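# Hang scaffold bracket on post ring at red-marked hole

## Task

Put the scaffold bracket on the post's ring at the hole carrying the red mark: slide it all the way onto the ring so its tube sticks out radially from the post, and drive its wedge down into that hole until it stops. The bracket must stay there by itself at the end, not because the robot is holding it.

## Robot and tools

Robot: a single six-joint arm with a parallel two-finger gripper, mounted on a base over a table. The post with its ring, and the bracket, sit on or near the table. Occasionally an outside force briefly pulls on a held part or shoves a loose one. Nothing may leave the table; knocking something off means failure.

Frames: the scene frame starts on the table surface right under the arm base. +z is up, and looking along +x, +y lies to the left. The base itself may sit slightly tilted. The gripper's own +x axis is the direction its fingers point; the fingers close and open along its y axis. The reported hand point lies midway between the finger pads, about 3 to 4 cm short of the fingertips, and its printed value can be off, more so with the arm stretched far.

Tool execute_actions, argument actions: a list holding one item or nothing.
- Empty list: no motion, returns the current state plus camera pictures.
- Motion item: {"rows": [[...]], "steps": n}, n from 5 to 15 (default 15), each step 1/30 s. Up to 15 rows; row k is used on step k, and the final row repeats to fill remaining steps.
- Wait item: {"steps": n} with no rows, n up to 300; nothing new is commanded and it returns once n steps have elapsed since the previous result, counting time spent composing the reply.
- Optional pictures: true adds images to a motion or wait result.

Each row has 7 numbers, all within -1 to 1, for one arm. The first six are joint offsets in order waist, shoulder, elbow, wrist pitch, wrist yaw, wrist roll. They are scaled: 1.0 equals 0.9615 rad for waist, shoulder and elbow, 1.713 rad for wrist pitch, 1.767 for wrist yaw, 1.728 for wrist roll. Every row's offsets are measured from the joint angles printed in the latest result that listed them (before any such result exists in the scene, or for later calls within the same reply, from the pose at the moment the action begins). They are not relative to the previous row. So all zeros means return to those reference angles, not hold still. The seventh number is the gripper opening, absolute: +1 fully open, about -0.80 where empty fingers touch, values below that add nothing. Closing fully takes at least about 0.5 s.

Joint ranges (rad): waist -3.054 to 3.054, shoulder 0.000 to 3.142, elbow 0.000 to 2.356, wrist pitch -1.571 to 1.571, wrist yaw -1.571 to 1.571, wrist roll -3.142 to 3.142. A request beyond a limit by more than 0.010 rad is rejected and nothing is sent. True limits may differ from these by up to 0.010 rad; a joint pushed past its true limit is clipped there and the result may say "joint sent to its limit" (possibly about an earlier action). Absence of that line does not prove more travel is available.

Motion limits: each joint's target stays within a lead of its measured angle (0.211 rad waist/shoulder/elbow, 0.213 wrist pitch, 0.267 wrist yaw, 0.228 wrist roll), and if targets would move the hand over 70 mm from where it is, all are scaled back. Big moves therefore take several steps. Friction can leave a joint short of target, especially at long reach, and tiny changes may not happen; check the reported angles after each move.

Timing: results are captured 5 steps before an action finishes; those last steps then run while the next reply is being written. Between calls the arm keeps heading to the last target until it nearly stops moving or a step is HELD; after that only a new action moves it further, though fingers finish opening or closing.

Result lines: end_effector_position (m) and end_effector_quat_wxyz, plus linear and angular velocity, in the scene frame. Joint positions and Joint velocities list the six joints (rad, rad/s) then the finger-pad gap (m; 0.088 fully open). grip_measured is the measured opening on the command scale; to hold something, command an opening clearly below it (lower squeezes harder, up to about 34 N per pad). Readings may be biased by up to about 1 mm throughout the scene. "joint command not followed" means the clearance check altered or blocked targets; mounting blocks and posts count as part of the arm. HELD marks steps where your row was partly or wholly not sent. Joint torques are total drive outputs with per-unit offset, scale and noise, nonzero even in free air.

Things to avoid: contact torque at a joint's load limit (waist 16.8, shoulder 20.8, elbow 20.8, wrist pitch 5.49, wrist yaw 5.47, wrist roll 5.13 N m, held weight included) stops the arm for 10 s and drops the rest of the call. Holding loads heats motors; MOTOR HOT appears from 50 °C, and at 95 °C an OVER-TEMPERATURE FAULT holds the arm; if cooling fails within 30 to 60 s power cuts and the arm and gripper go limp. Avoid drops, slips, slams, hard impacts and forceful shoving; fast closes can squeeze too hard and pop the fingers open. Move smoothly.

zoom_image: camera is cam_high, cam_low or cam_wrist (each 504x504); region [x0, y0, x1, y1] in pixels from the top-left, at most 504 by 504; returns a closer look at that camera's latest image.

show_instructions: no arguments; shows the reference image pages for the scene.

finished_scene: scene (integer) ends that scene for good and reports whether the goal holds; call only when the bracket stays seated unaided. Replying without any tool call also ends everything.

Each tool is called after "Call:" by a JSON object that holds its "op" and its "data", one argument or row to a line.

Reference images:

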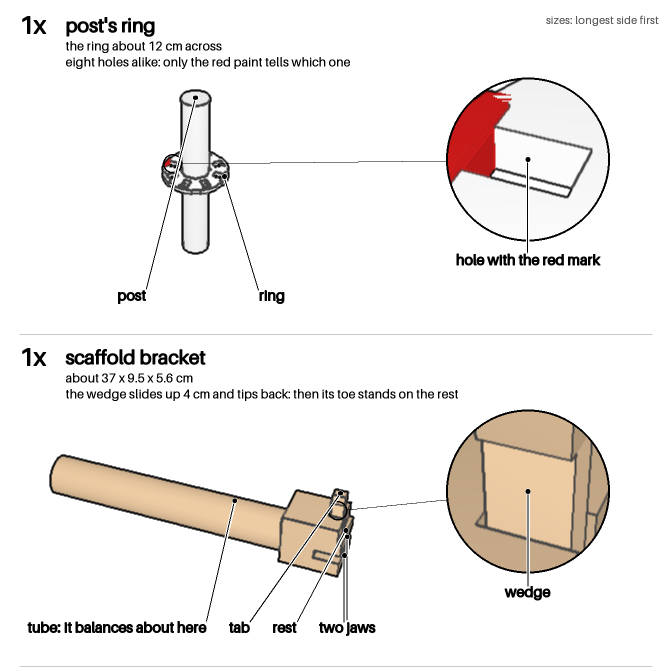

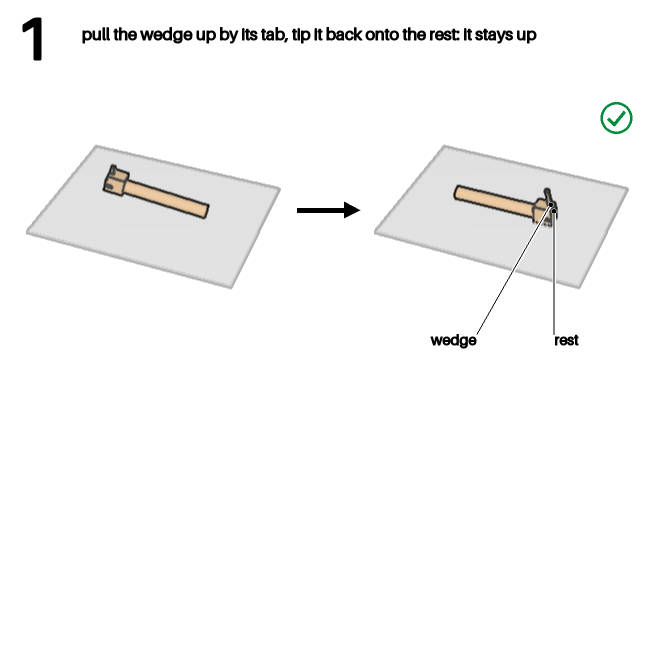

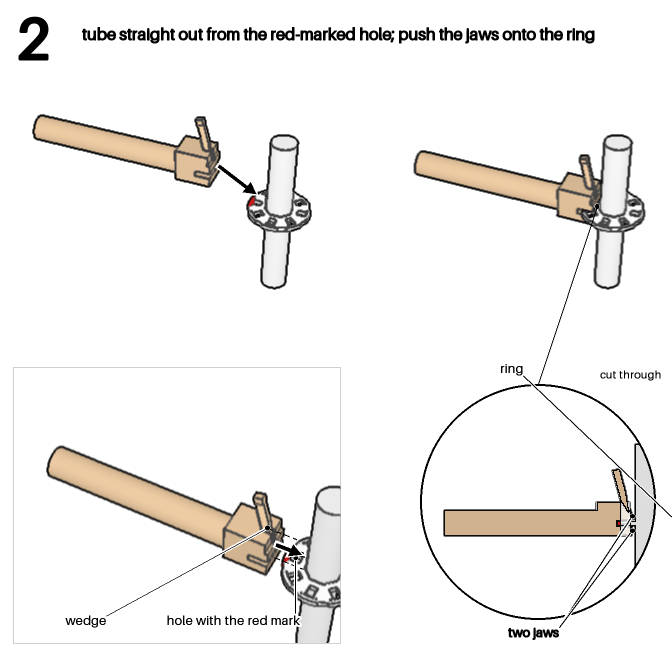

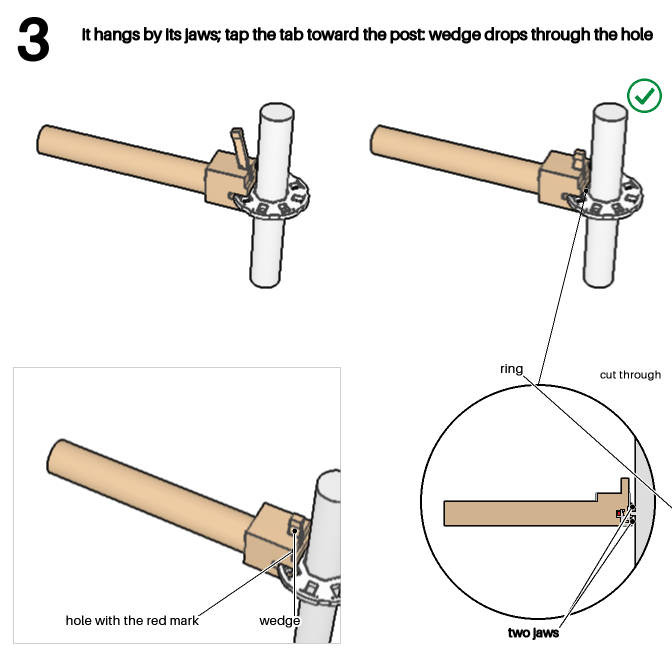

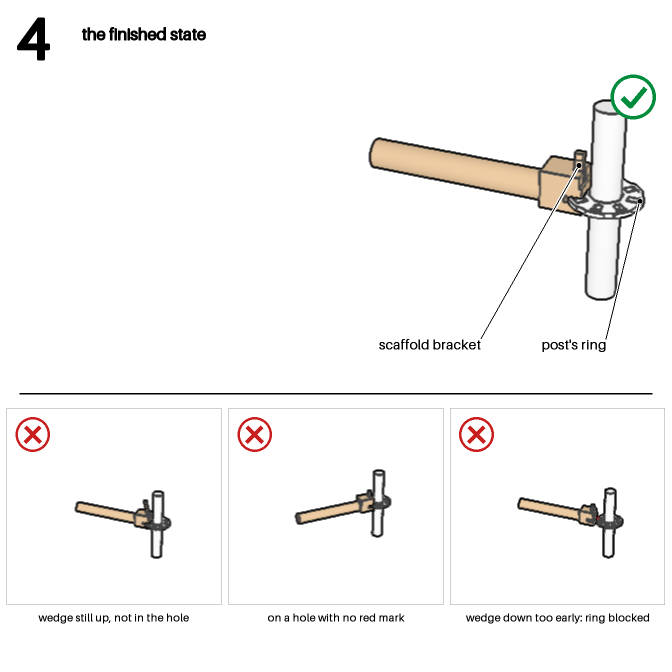

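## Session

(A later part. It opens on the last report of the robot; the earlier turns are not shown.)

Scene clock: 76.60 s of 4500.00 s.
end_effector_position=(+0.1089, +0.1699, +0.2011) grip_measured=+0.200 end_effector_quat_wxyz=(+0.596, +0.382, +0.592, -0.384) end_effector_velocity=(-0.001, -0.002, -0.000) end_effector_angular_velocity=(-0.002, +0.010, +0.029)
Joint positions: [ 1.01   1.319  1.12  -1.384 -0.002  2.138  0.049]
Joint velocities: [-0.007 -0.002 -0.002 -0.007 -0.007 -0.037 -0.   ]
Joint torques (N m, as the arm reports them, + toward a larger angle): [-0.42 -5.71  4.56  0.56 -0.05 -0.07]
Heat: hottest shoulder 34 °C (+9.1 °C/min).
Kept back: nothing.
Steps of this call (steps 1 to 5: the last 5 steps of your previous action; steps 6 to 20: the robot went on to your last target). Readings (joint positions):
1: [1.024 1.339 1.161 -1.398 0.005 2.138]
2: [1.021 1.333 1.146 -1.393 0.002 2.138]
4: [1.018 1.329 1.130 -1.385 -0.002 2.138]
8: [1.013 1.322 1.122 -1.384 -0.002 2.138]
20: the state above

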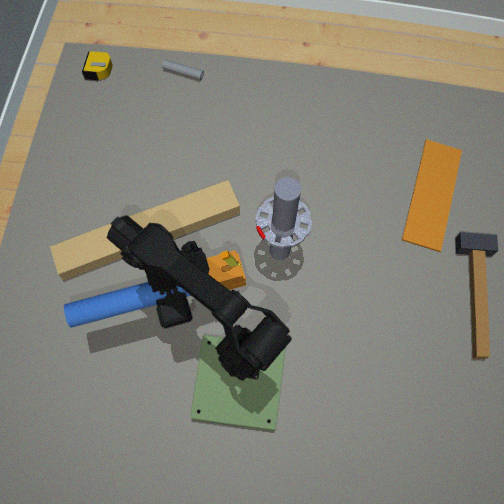

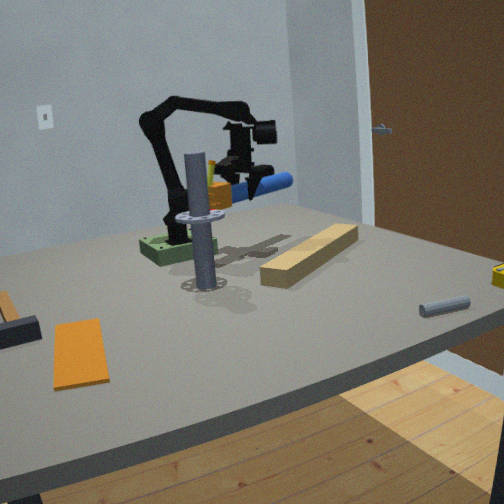

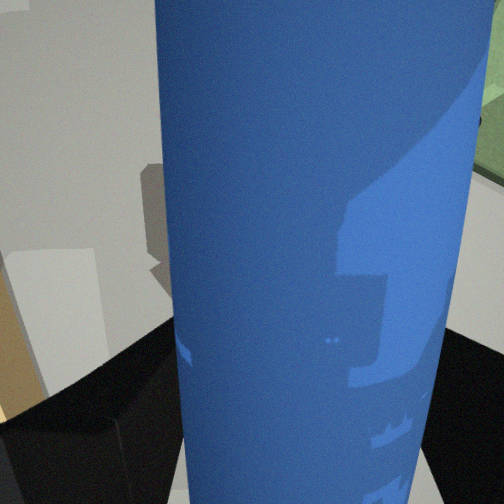

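Call:
{"op": "execute_actions", "data": {
  "actions": [
    {"rows": [[-0.05,0.03,0.02,0.005,0,0.075,-0.6],[-0.105,0.058,0.042,0.01,0,0.152,-0.6]], "steps": 15}
  ]
}}

Call:
{"op": "execute_actions", "data": {
  "actions": [
    {"steps": 10}
  ],
  "pictures": true
}}

Call:
{"op": "zoom_image", "data": {
  "camera": "cam_high",
  "region": [140, 150, 340, 330]
}}

Call:
{"op": "zoom_image", "data": {
  "camera": "cam_low",
  "region": [140, 130, 320, 260]
}}

Scene clock: 77.70 s of 4500.00 s.
end_effector_position=(+0.1312, +0.1672, +0.1967) grip_measured=+0.200 end_effector_quat_wxyz=(+0.521, +0.474, +0.519, -0.484) end_effector_velocity=(+0.002, -0.000, +0.006) end_effector_angular_velocity=(+0.006, +0.003, -0.122)
Joint positions: [ 0.915  1.372  1.142 -1.367 -0.004  2.386  0.049]
Joint velocities: [-0.012  0.002  0.027 -0.022 -0.007  0.11   0.   ]
Joint torques (N m, as the arm reports them, + toward a larger angle): [-0.44 -4.48  6.05  0.35  0.05  0.06]
Heat: hottest shoulder 34 °C (+8.0 °C/min).
Steps of this call (steps 1 to 15: the robot went on to your last target; steps 16 to 23: nothing new was sent; steps 24 to 33: the first 10 steps of this action). Readings (joint positions):
24: [1.006 1.321 1.120 -1.384 -0.003 2.159]
25: [0.991 1.329 1.123 -1.383 -0.007 2.215]
27: [0.947 1.350 1.133 -1.373 -0.006 2.310]
31: [0.917 1.371 1.140 -1.367 -0.004 2.375]
33: the state above

Scene clock: 78.03 s of 4500.00 s.
end_effector_position=(+0.1319, +0.1673, +0.1970) grip_measured=+0.200 end_effector_quat_wxyz=(+0.518, +0.478, +0.516, -0.487) end_effector_velocity=(-0.004, -0.004, -0.000) end_effector_angular_velocity=(-0.012, +0.020, +0.005)
Joint positions: [ 0.913  1.373  1.144 -1.367 -0.004  2.398  0.049]
Joint velocities: [-0.002 -0.002 -0.002 -0.022 -0.007 -0.007 -0.   ]
Joint torques (N m, as the arm reports them, + toward a larger angle): [-0.4  -4.49  6.1   0.4   0.06  0.07]
Heat: hottest shoulder 34 °C (+8.1 °C/min).
Kept back: nothing.
Steps of this call (steps 1 to 5: the last 5 steps of your previous action; steps 6 to 10: the robot went on to your last target). Readings (joint positions):
1: [0.915 1.372 1.142 -1.367 -0.004 2.390]
2: [0.914 1.372 1.143 -1.367 -0.004 2.392]
4: [0.913 1.372 1.144 -1.367 -0.004 2.395]
8: [0.913 1.373 1.144 -1.367 -0.004 2.397]
10: the state above

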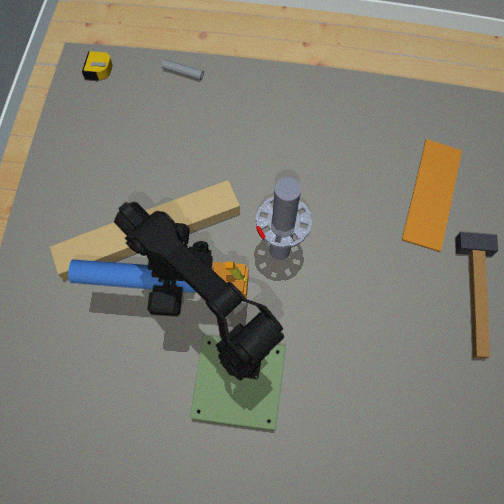

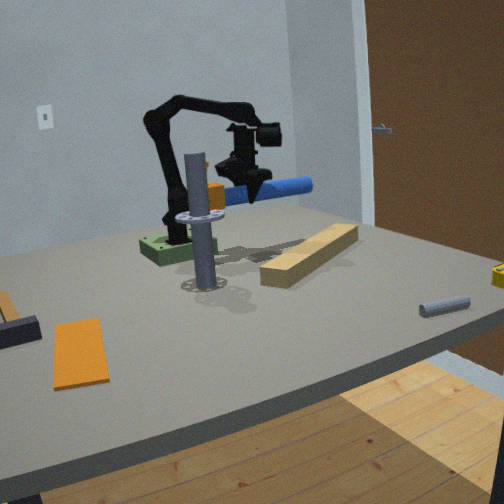

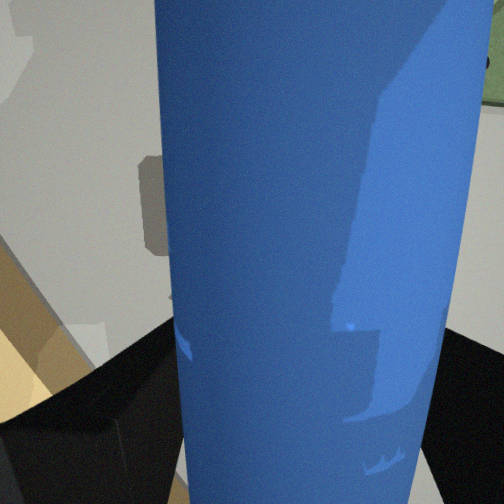

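Region (140, 150, 340, 330) of cam_high's 504x504 image, scaled by 2.520, with more detail than that image has; it fills the top 454 rows of this view, and the rest is white.

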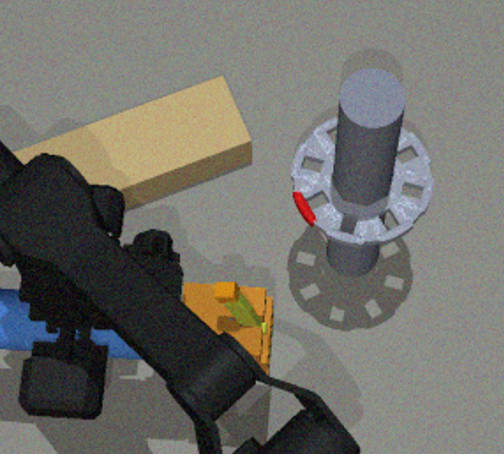

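Region (140, 130, 320, 260) of cam_low's 504x504 image, scaled by 2.800, with more detail than that image has.

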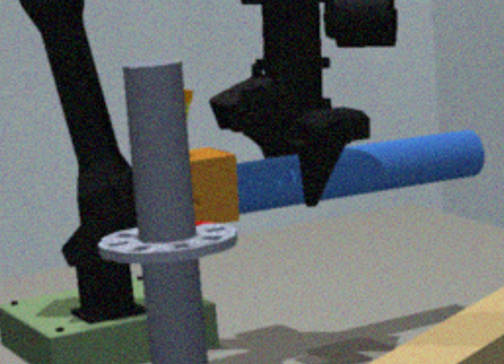

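Call:
{"op": "execute_actions", "data": {
  "actions": [
    {"rows": [[0,0,0,0,0,-0.1,-0.6],[0,0,0,0,0,-0.2,-0.6],[0,0,0,0,0,-0.307,-0.6]], "steps": 15}
  ]
}}

Call:
{"op": "execute_actions", "data": {
  "actions": [
    {"steps": 12}
  ],
  "pictures": true
}}

Call:
{"op": "zoom_image", "data": {
  "camera": "cam_high",
  "region": [40, 150, 340, 360]
}}

Scene clock: 78.77 s of 4500.00 s.
end_effector_position=(+0.1320, +0.1672, +0.1969) grip_measured=+0.199 end_effector_quat_wxyz=(+0.617, +0.341, +0.616, -0.351) end_effector_velocity=(-0.000, -0.001, +0.001) end_effector_angular_velocity=(+0.006, +0.014, +0.498)
Joint positions: [ 0.912  1.373  1.144 -1.367 -0.004  1.919  0.049]
Joint velocities: [-0.007 -0.002  0.002 -0.007 -0.007 -0.505 -0.   ]
Joint torques (N m, as the arm reports them, + toward a larger angle): [-0.01 -4.7   4.66  0.41 -0.01 -0.09]
Heat: hottest shoulder 34 °C (+8.0 °C/min).
Steps of this call (steps 1 to 12: the robot went on to your last target; steps 13 to 22: the first 10 steps of this action). Readings (joint positions):
13: [0.912 1.373 1.144 -1.367 -0.004 2.368]
14: [0.912 1.373 1.144 -1.367 -0.004 2.306]
16: [0.912 1.373 1.144 -1.367 -0.004 2.182]
20: [0.912 1.373 1.144 -1.367 -0.004 1.965]
22: the state above

Scene clock: 79.17 s of 4500.00 s.
end_effector_position=(+0.1320, +0.1672, +0.1969) grip_measured=+0.199 end_effector_quat_wxyz=(+0.625, +0.326, +0.625, -0.336) end_effector_velocity=(-0.002, -0.002, +0.001) end_effector_angular_velocity=(+0.003, +0.008, +0.019)
Joint positions: [ 0.912  1.373  1.144 -1.367 -0.004  1.87   0.049]
Joint velocities: [-0.002 -0.007 -0.002 -0.007 -0.007 -0.022 -0.   ]
Joint torques (N m, as the arm reports them, + toward a larger angle): [-0.08 -4.66  4.59  0.42  0.   -0.06]
Heat: hottest shoulder 33 °C (+7.1 °C/min).
Kept back: nothing.
Steps of this call (steps 1 to 5: the last 5 steps of your previous action; steps 6 to 12: the robot went on to your last target). Readings (joint positions):
1: [0.912 1.373 1.144 -1.367 -0.004 1.904]
2: [0.912 1.373 1.144 -1.367 -0.004 1.894]
4: [0.912 1.373 1.144 -1.367 -0.004 1.882]
8: [0.912 1.373 1.144 -1.367 -0.004 1.873]
12: the state above

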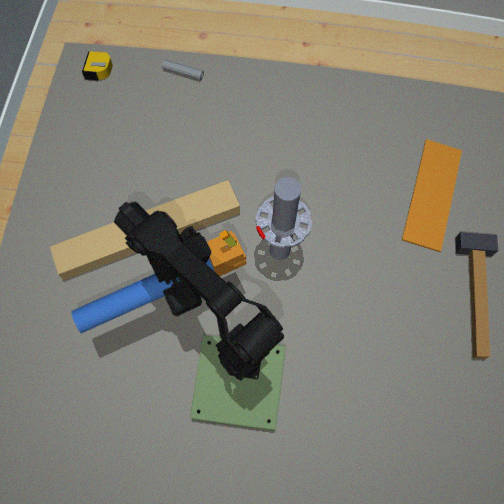

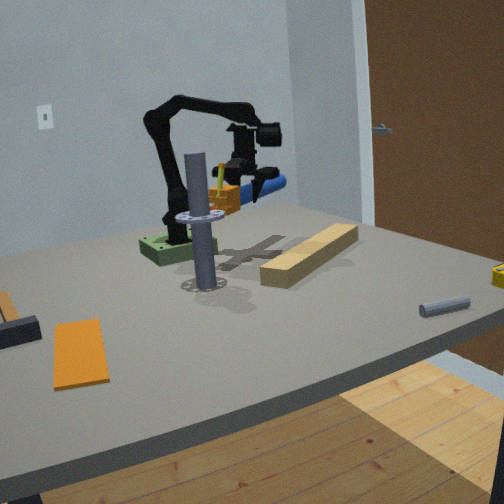

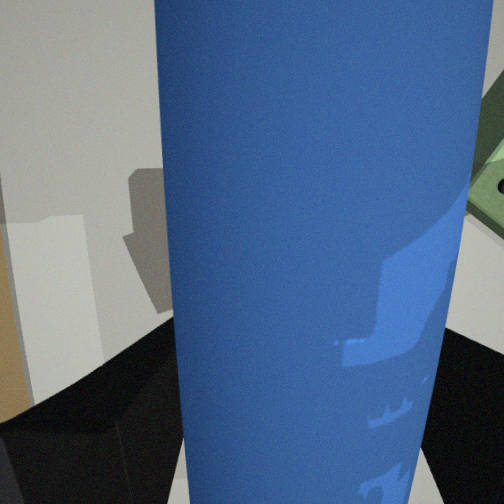

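Region (40, 150, 340, 360) of cam_high's 504x504 image, scaled by 1.680, with more detail than that image has; it fills the top 353 rows of this view, and the rest is white.

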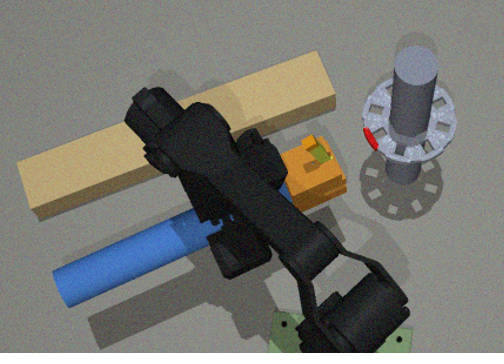

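Call:
{"op": "execute_actions", "data": {
  "actions": [
    {"rows": [[-0.09,0.01,0.007,0,0,-0.05,-0.6],[-0.18,0.02,0.014,0,0,-0.1,-0.6],[-0.28,0.03,0.02,0.005,0,-0.144,-0.6]], "steps": 15}
  ]
}}

Call:
{"op": "execute_actions", "data": {
  "actions": [
    {"steps": 12}
  ],
  "pictures": true
}}

Call:
{"op": "zoom_image", "data": {
  "camera": "cam_high",
  "region": [140, 150, 340, 330]
}}

Call:
{"op": "zoom_image", "data": {
  "camera": "cam_low",
  "region": [140, 130, 320, 260]
}}

Scene clock: 80.23 s of 4500.00 s.
end_effector_position=(+0.1713, +0.1321, +0.1922) grip_measured=+0.199 end_effector_quat_wxyz=(+0.612, +0.330, +0.630, -0.346) end_effector_velocity=(-0.000, +0.002, +0.004) end_effector_angular_velocity=(+0.063, +0.035, +0.115)
Joint positions: [ 0.66   1.401  1.146 -1.36  -0.017  1.638  0.049]
Joint velocities: [-0.037 -0.002  0.012 -0.007 -0.066 -0.154 -0.   ]
Joint torques (N m, as the arm reports them, + toward a larger angle): [-1.02 -4.92  6.12  0.45  0.55 -0.13]
Heat: hottest shoulder 33 °C (+7.1 °C/min).
Steps of this call (steps 1 to 22: the robot went on to your last target; steps 23 to 32: the first 10 steps of this action). Readings (joint positions):
23: [0.904 1.374 1.144 -1.367 -0.009 1.852]
24: [0.877 1.377 1.144 -1.367 -0.016 1.812]
26: [0.777 1.387 1.145 -1.364 -0.013 1.720]
30: [0.664 1.401 1.145 -1.359 -0.011 1.651]
32: the state above

Scene clock: 80.63 s of 4500.00 s.
end_effector_position=(+0.1714, +0.1320, +0.1923) grip_measured=+0.199 end_effector_quat_wxyz=(+0.612, +0.328, +0.633, -0.343) end_effector_velocity=(-0.002, -0.001, -0.000) end_effector_angular_velocity=(+0.002, +0.010, +0.019)
Joint positions: [ 0.656  1.401  1.146 -1.36  -0.021  1.627  0.049]
Joint velocities: [-0.002 -0.002 -0.002 -0.007 -0.007 -0.022  0.   ]
Joint torques (N m, as the arm reports them, + toward a larger angle): [-1.47 -4.81  6.01  0.51  0.7  -0.2 ]
Heat: hottest shoulder 33 °C (+7.0 °C/min).
Kept back: nothing.
Steps of this call (steps 1 to 5: the last 5 steps of your previous action; steps 6 to 12: the robot went on to your last target). Readings (joint positions):
1: [0.659 1.401 1.146 -1.360 -0.018 1.634]
2: [0.658 1.401 1.146 -1.360 -0.019 1.632]
4: [0.657 1.401 1.146 -1.360 -0.020 1.629]
8: [0.656 1.401 1.146 -1.360 -0.021 1.627]
12: the state above

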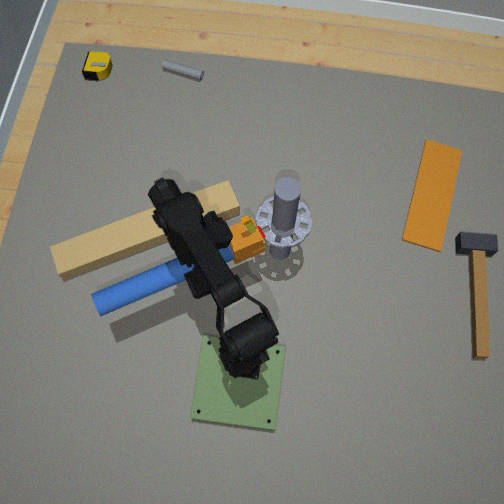

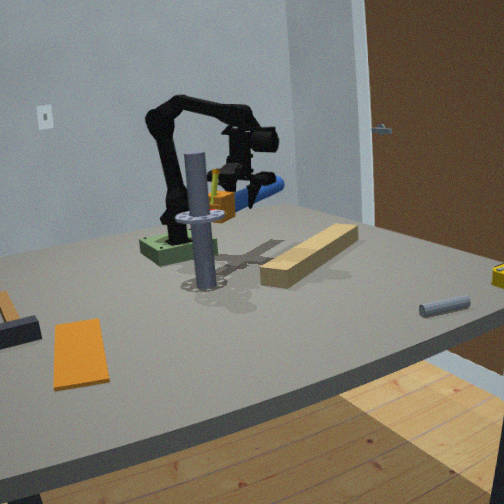

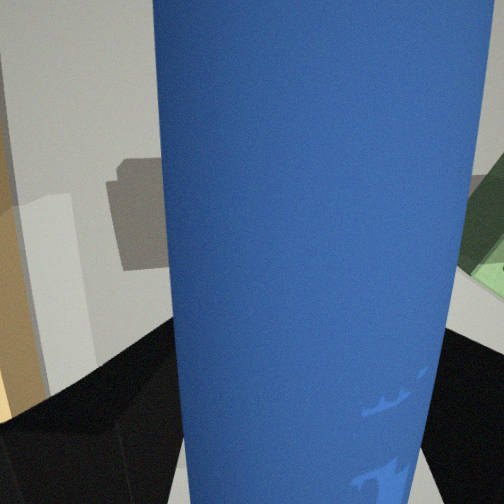

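Region (140, 150, 340, 330) of cam_high's 504x504 image, scaled by 2.520, with more detail than that image has; it fills the top 454 rows of this view, and the rest is white.

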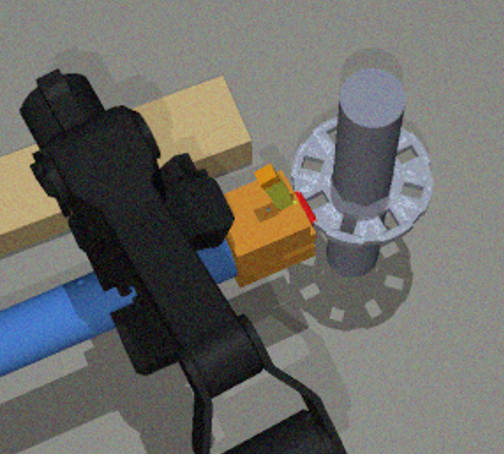

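Region (140, 130, 320, 260) of cam_low's 504x504 image, scaled by 2.800, with more detail than that image has.

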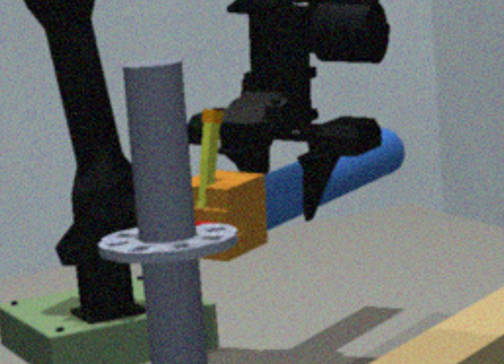

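Call:
{"op": "execute_actions", "data": {
  "actions": [
    {"rows": [[0.1,0.03,0.03,0.01,0.012,0.05,-0.6],[0.14,0.08,0.07,0.02,0.012,0.07,-0.6],[0.14,0.12,0.105,0.03,0.012,0.07,-0.6],[0.14,0.155,0.138,0.035,0.012,0.07,-0.6]], "steps": 15}
  ]
}}

Call:
{"op": "execute_actions", "data": {
  "actions": [
    {"steps": 12}
  ],
  "pictures": true
}}

Call:
{"op": "zoom_image", "data": {
  "camera": "cam_high",
  "region": [140, 150, 340, 330]
}}

Call:
{"op": "zoom_image", "data": {
  "camera": "cam_low",
  "region": [140, 130, 320, 260]
}}

Scene clock: 82.60 s of 4500.00 s.
end_effector_position=(+0.1854, +0.1811, +0.1876) grip_measured=+0.198 end_effector_quat_wxyz=(+0.625, +0.328, +0.625, -0.333) end_effector_velocity=(+0.003, +0.007, -0.002) end_effector_angular_velocity=(-0.007, +0.017, -0.044)
Joint positions: [ 0.786  1.545  1.256 -1.301 -0.003  1.741  0.049]
Joint velocities: [ 0.007  0.042  0.032 -0.007 -0.007  0.051 -0.   ]
Joint torques (N m, as the arm reports them, + toward a larger angle): [ 0.1  -6.15  6.22  0.28  0.12  0.06]
Heat: hottest shoulder 33 °C (+7.0 °C/min).
Steps of this call (steps 1 to 30: the robot went on to your last target; steps 31 to 49: nothing new was sent; steps 50 to 59: the first 10 steps of this action). Readings (joint positions):
50: [0.665 1.405 1.148 -1.360 -0.011 1.642]
51: [0.689 1.417 1.156 -1.359 0.001 1.671]
53: [0.741 1.464 1.195 -1.337 -0.000 1.708]
57: [0.784 1.539 1.252 -1.298 -0.003 1.735]
59: the state above

Scene clock: 83.00 s of 4500.00 s.
end_effector_position=(+0.1863, +0.1826, +0.1882) grip_measured=+0.198 end_effector_quat_wxyz=(+0.625, +0.329, +0.625, -0.333) end_effector_velocity=(-0.002, -0.001, -0.000) end_effector_angular_velocity=(+0.000, +0.010, -0.010)
Joint positions: [ 0.788  1.549  1.262 -1.301 -0.003  1.746  0.049]
Joint velocities: [-0.002 -0.002 -0.002 -0.007 -0.007  0.007 -0.   ]
Joint torques (N m, as the arm reports them, + toward a larger angle): [ 0.19 -6.06  6.13  0.52  0.13  0.06]
Heat: hottest shoulder 33 °C (+7.0 °C/min).
Kept back: nothing.
Steps of this call (steps 1 to 5: the last 5 steps of your previous action; steps 6 to 12: the robot went on to your last target). Readings (joint positions):
1: [0.786 1.546 1.257 -1.301 -0.003 1.742]
2: [0.786 1.547 1.258 -1.301 -0.003 1.743]
4: [0.787 1.548 1.261 -1.301 -0.003 1.745]
8: [0.788 1.549 1.262 -1.301 -0.003 1.746]
12: the state above

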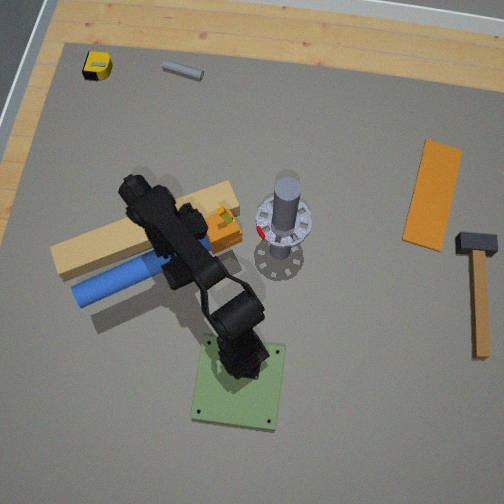

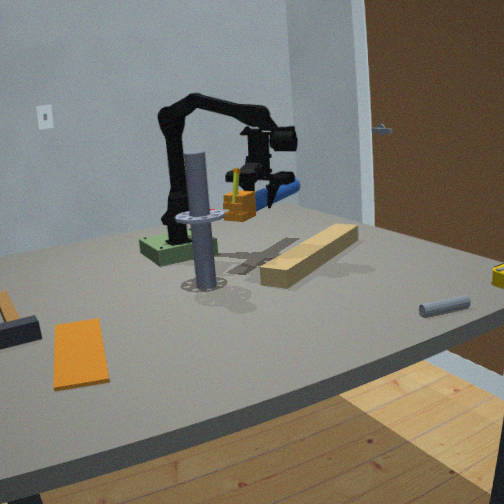

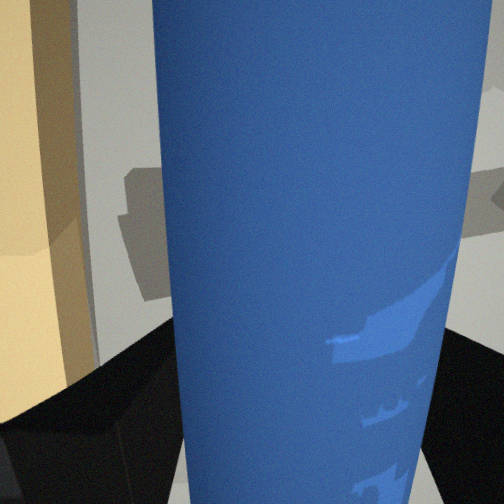

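Region (140, 150, 340, 330) of cam_high's 504x504 image, scaled by 2.520, with more detail than that image has; it fills the top 454 rows of this view, and the rest is white.

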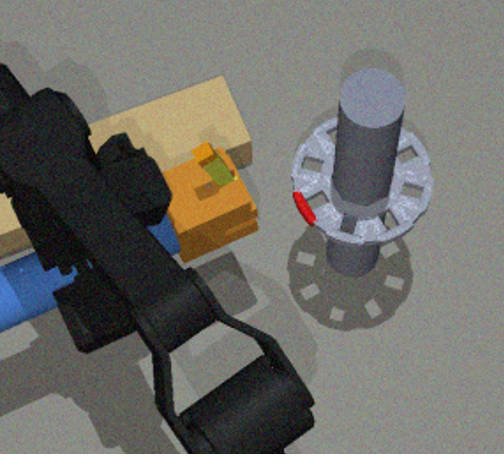

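Region (140, 130, 320, 260) of cam_low's 504x504 image, scaled by 2.800, with more detail than that image has.

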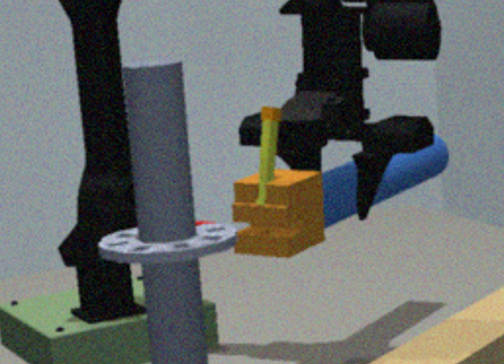

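Call:
{"op": "execute_actions", "data": {
  "actions": [
    {"rows": [[-0.07,0,0,0,0,-0.035,-0.6],[-0.14,0,0,0,0,-0.07,-0.6],[-0.215,0,0,0,0,-0.11,-0.6]], "steps": 15}
  ]
}}

Call:
{"op": "execute_actions", "data": {
  "actions": [
    {"steps": 12}
  ],
  "pictures": true
}}

Call:
{"op": "zoom_image", "data": {
  "camera": "cam_high",
  "region": [140, 150, 340, 330]
}}

Call:
{"op": "zoom_image", "data": {
  "camera": "cam_low",
  "region": [140, 130, 320, 260]
}}

Scene clock: 83.73 s of 4500.00 s.
end_effector_position=(+0.2127, +0.1525, +0.1882) grip_measured=+0.197 end_effector_quat_wxyz=(+0.614, +0.336, +0.636, -0.326) end_effector_velocity=(+0.001, +0.000, -0.001) end_effector_angular_velocity=(+0.034, +0.015, +0.102)
Joint positions: [ 0.616  1.551  1.262 -1.297 -0.037  1.573  0.049]
Joint velocities: [-0.022  0.002 -0.002  0.007 -0.037 -0.125 -0.001]
Joint torques (N m, as the arm reports them, + toward a larger angle): [-3.15 -6.36  4.59  0.17  1.46 -0.17]
Heat: hottest shoulder 33 °C (+7.0 °C/min).
Steps of this call (steps 1 to 12: the robot went on to your last target; steps 13 to 22: the first 10 steps of this action). Readings (joint positions):
13: [0.783 1.550 1.262 -1.301 -0.006 1.736]
14: [0.765 1.550 1.262 -1.301 -0.011 1.708]
16: [0.688 1.550 1.262 -1.300 -0.012 1.635]
20: [0.617 1.551 1.262 -1.295 -0.037 1.584]
22: the state above

Scene clock: 84.13 s of 4500.00 s.
end_effector_position=(+0.2129, +0.1523, +0.1881) grip_measured=+0.197 end_effector_quat_wxyz=(+0.614, +0.334, +0.638, -0.323) end_effector_velocity=(-0.004, -0.004, -0.000) end_effector_angular_velocity=(-0.018, +0.013, +0.019)
Joint positions: [ 0.614  1.551  1.262 -1.297 -0.039  1.563  0.049]
Joint velocities: [-0.002 -0.002 -0.002 -0.022  0.007 -0.022 -0.   ]
Joint torques (N m, as the arm reports them, + toward a larger angle): [-3.4  -6.29  4.63  0.17  1.53 -0.25]
Heat: hottest shoulder 33 °C (+7.1 °C/min).
Kept back: nothing.
Steps of this call (steps 1 to 5: the last 5 steps of your previous action; steps 6 to 12: the robot went on to your last target). Readings (joint positions):
1: [0.615 1.551 1.262 -1.297 -0.038 1.569]
2: [0.615 1.551 1.262 -1.297 -0.039 1.568]
4: [0.614 1.551 1.262 -1.297 -0.039 1.566]
8: [0.614 1.551 1.262 -1.297 -0.039 1.564]
12: the state above

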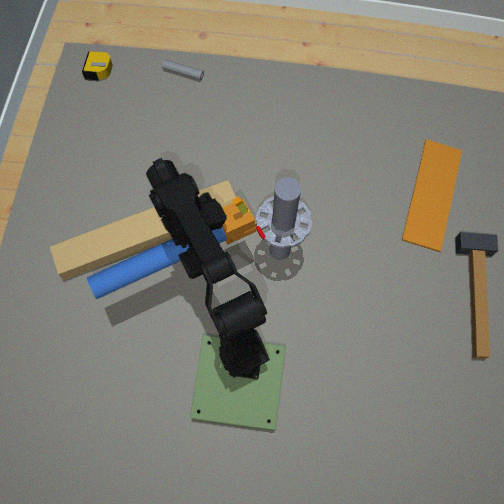

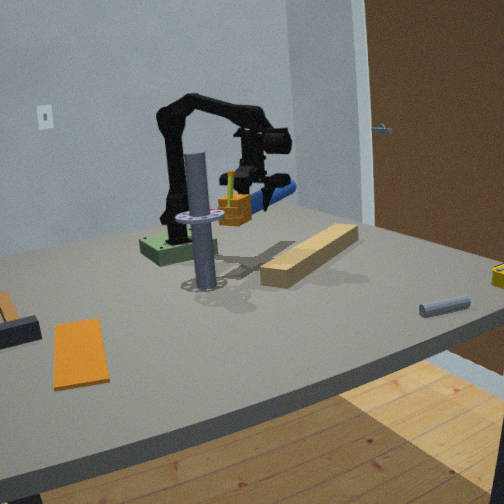

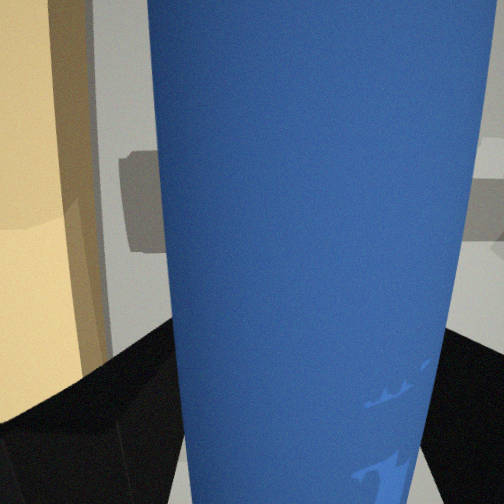

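Region (140, 150, 340, 330) of cam_high's 504x504 image, scaled by 2.520, with more detail than that image has; it fills the top 454 rows of this view, and the rest is white.

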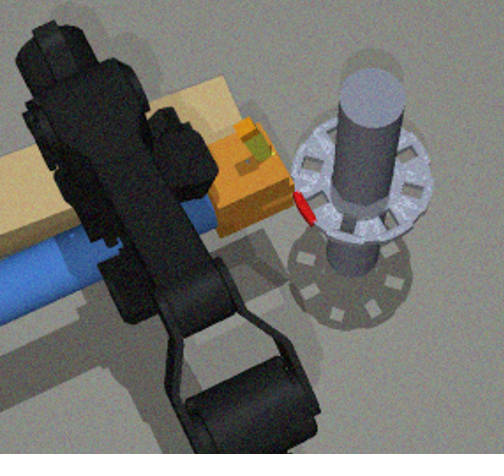

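Region (140, 130, 320, 260) of cam_low's 504x504 image, scaled by 2.800, with more detail than that image has.

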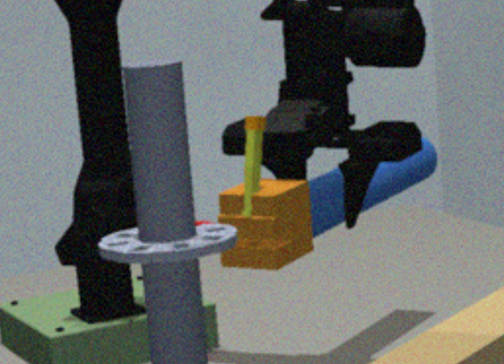

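Call:
{"op": "execute_actions", "data": {
  "actions": [],
  "pictures": true
}}

Scene clock: 84.97 s of 4500.00 s.
end_effector_position=(+0.2129, +0.1524, +0.1881) grip_measured=+0.197 end_effector_quat_wxyz=(+0.614, +0.334, +0.638, -0.323) end_effector_velocity=(-0.004, -0.002, +0.001) end_effector_angular_velocity=(-0.004, +0.018, -0.010)
Joint positions: [ 0.614  1.551  1.262 -1.297 -0.04   1.563  0.049]
Joint velocities: [-0.002 -0.002  0.002 -0.022 -0.007  0.007 -0.   ]
Joint torques (N m, as the arm reports them, + toward a larger angle): [-3.4  -6.26  4.63  0.19  1.54 -0.23]
Heat: hottest shoulder 32 °C (+6.0 °C/min).
Kept back: nothing.
Steps of this call (steps 1 to 15: the robot went on to your last target; steps 16 to 25: nothing new was sent). Readings (joint positions):
1: [0.614 1.551 1.262 -1.297 -0.039 1.563]
2: [0.614 1.551 1.262 -1.297 -0.039 1.563]
4: [0.614 1.551 1.262 -1.297 -0.040 1.563]
8: [0.614 1.551 1.262 -1.297 -0.040 1.563]
25: the state above
The arm was judged still, so your last target was given up. Only a new action makes it travel on or press farther. Fingers that are still opening or closing keep moving.

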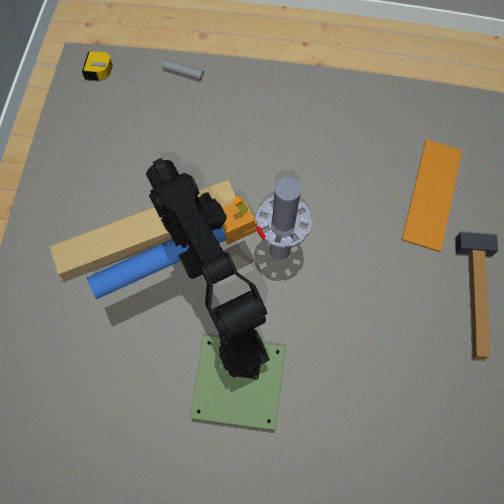

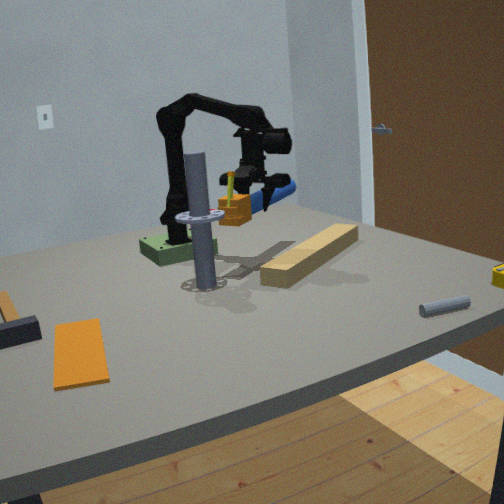

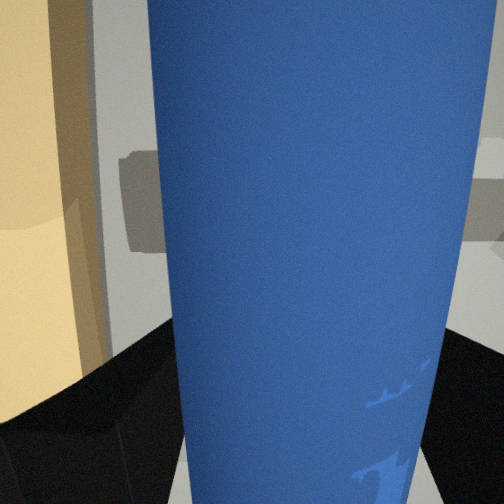

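Call:
{"op": "zoom_image", "data": {
  "camera": "cam_low",
  "region": [170, 150, 310, 290]
}}

Call:
{"op": "zoom_image", "data": {
  "camera": "cam_high",
  "region": [200, 160, 330, 290]
}}

Region (170, 150, 310, 290) of cam_low's 504x504 image, scaled by 3.600, with more detail than that image has.

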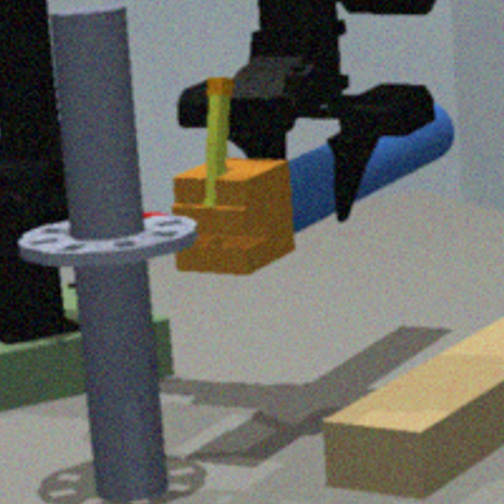

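Region (200, 160, 330, 290) of cam_high's 504x504 image, scaled by 3.877, with more detail than that image has.

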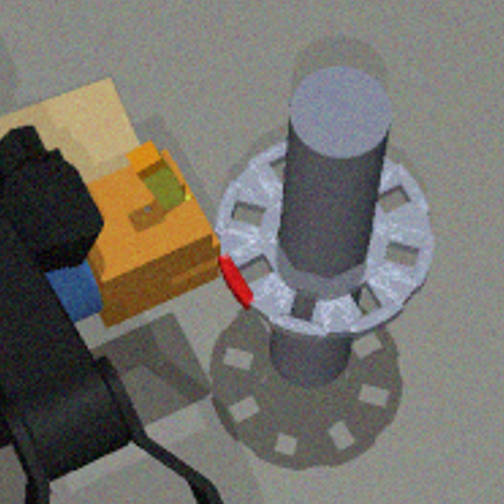

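Call:
{"op": "execute_actions", "data": {
  "actions": [
    {"rows":[[0.05,-0.034,-0.031,-0.002,0,0.025,-0.6],[0.08,-0.07,-0.062,-0.004,0,0.04,-0.6],[0.095,-0.104,-0.093,-0.006,0,0.047,-0.6],[0.104,-0.138,-0.124,-0.008,0,0.05,-0.6]],"steps":15}
  ],
  "pictures": true
}}

Scene clock: 86.83 s of 4500.00 s.
end_effector_position=(+0.1721, +0.1507, +0.1854) grip_measured=+0.197 end_effector_quat_wxyz=(+0.615, +0.323, +0.642, -0.324) end_effector_velocity=(-0.006, +0.000, +0.004) end_effector_angular_velocity=(+0.034, -0.031, -0.024)
Joint positions: [ 0.708  1.437  1.149 -1.312 -0.039  1.642  0.049]
Joint velocities: [ 0.012 -0.056 -0.032  0.022 -0.007  0.037 -0.   ]
Joint torques (N m, as the arm reports them, + toward a larger angle): [ 0.26 -6.73  4.47  0.52 -0.03  0.1 ]
Heat: hottest shoulder 32 °C (+6.0 °C/min).
Steps of this call (steps 1 to 46: nothing new was sent; steps 47 to 56: the first 10 steps of this action). Readings (joint positions):
47: [0.617 1.549 1.259 -1.295 -0.034 1.566]
48: [0.628 1.542 1.250 -1.293 -0.024 1.581]
50: [0.662 1.508 1.211 -1.290 -0.024 1.609]
54: [0.706 1.444 1.154 -1.317 -0.039 1.639]
56: the state above

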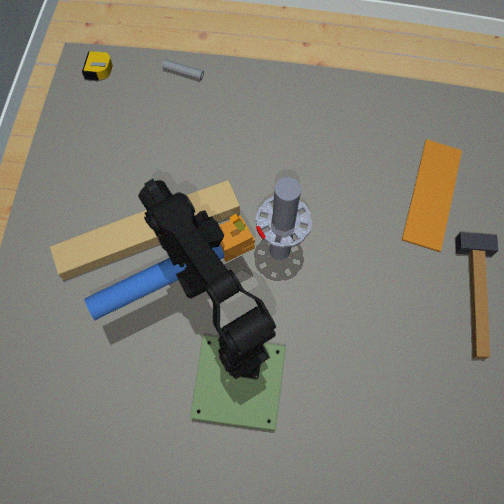

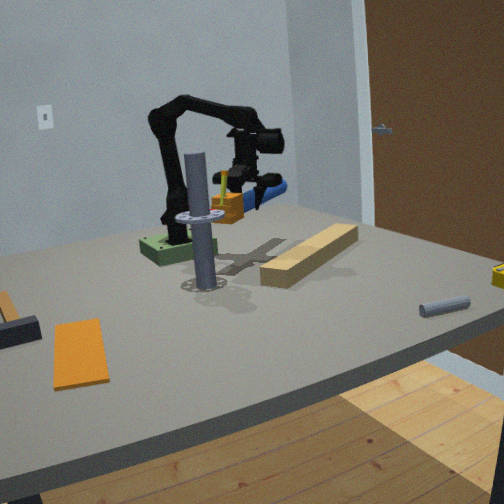

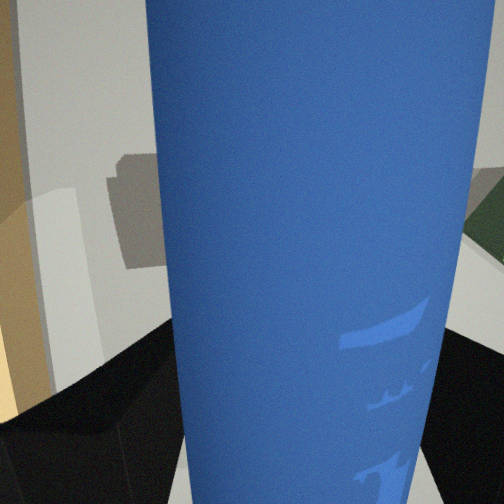

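Call:
{"op": "zoom_image", "data": {
  "camera": "cam_high",
  "region": [200, 160, 330, 290]
}}

Call:
{"op": "zoom_image", "data": {
  "camera": "cam_low",
  "region": [170, 150, 310, 290]
}}

Region (200, 160, 330, 290) of cam_high's 504x504 image, scaled by 3.877, with more detail than that image has.

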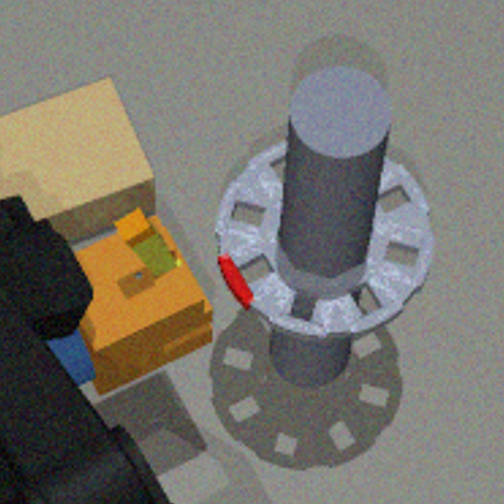

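Region (170, 150, 310, 290) of cam_low's 504x504 image, scaled by 3.600, with more detail than that image has.

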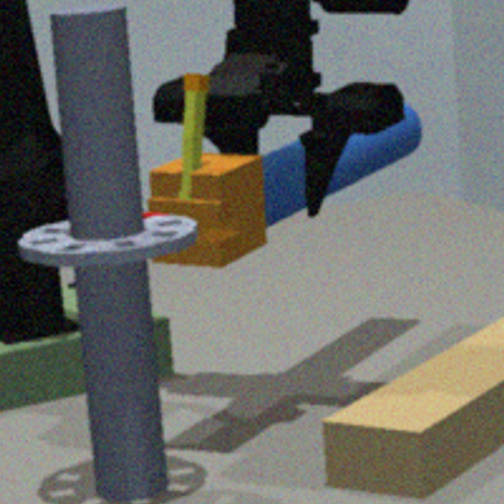

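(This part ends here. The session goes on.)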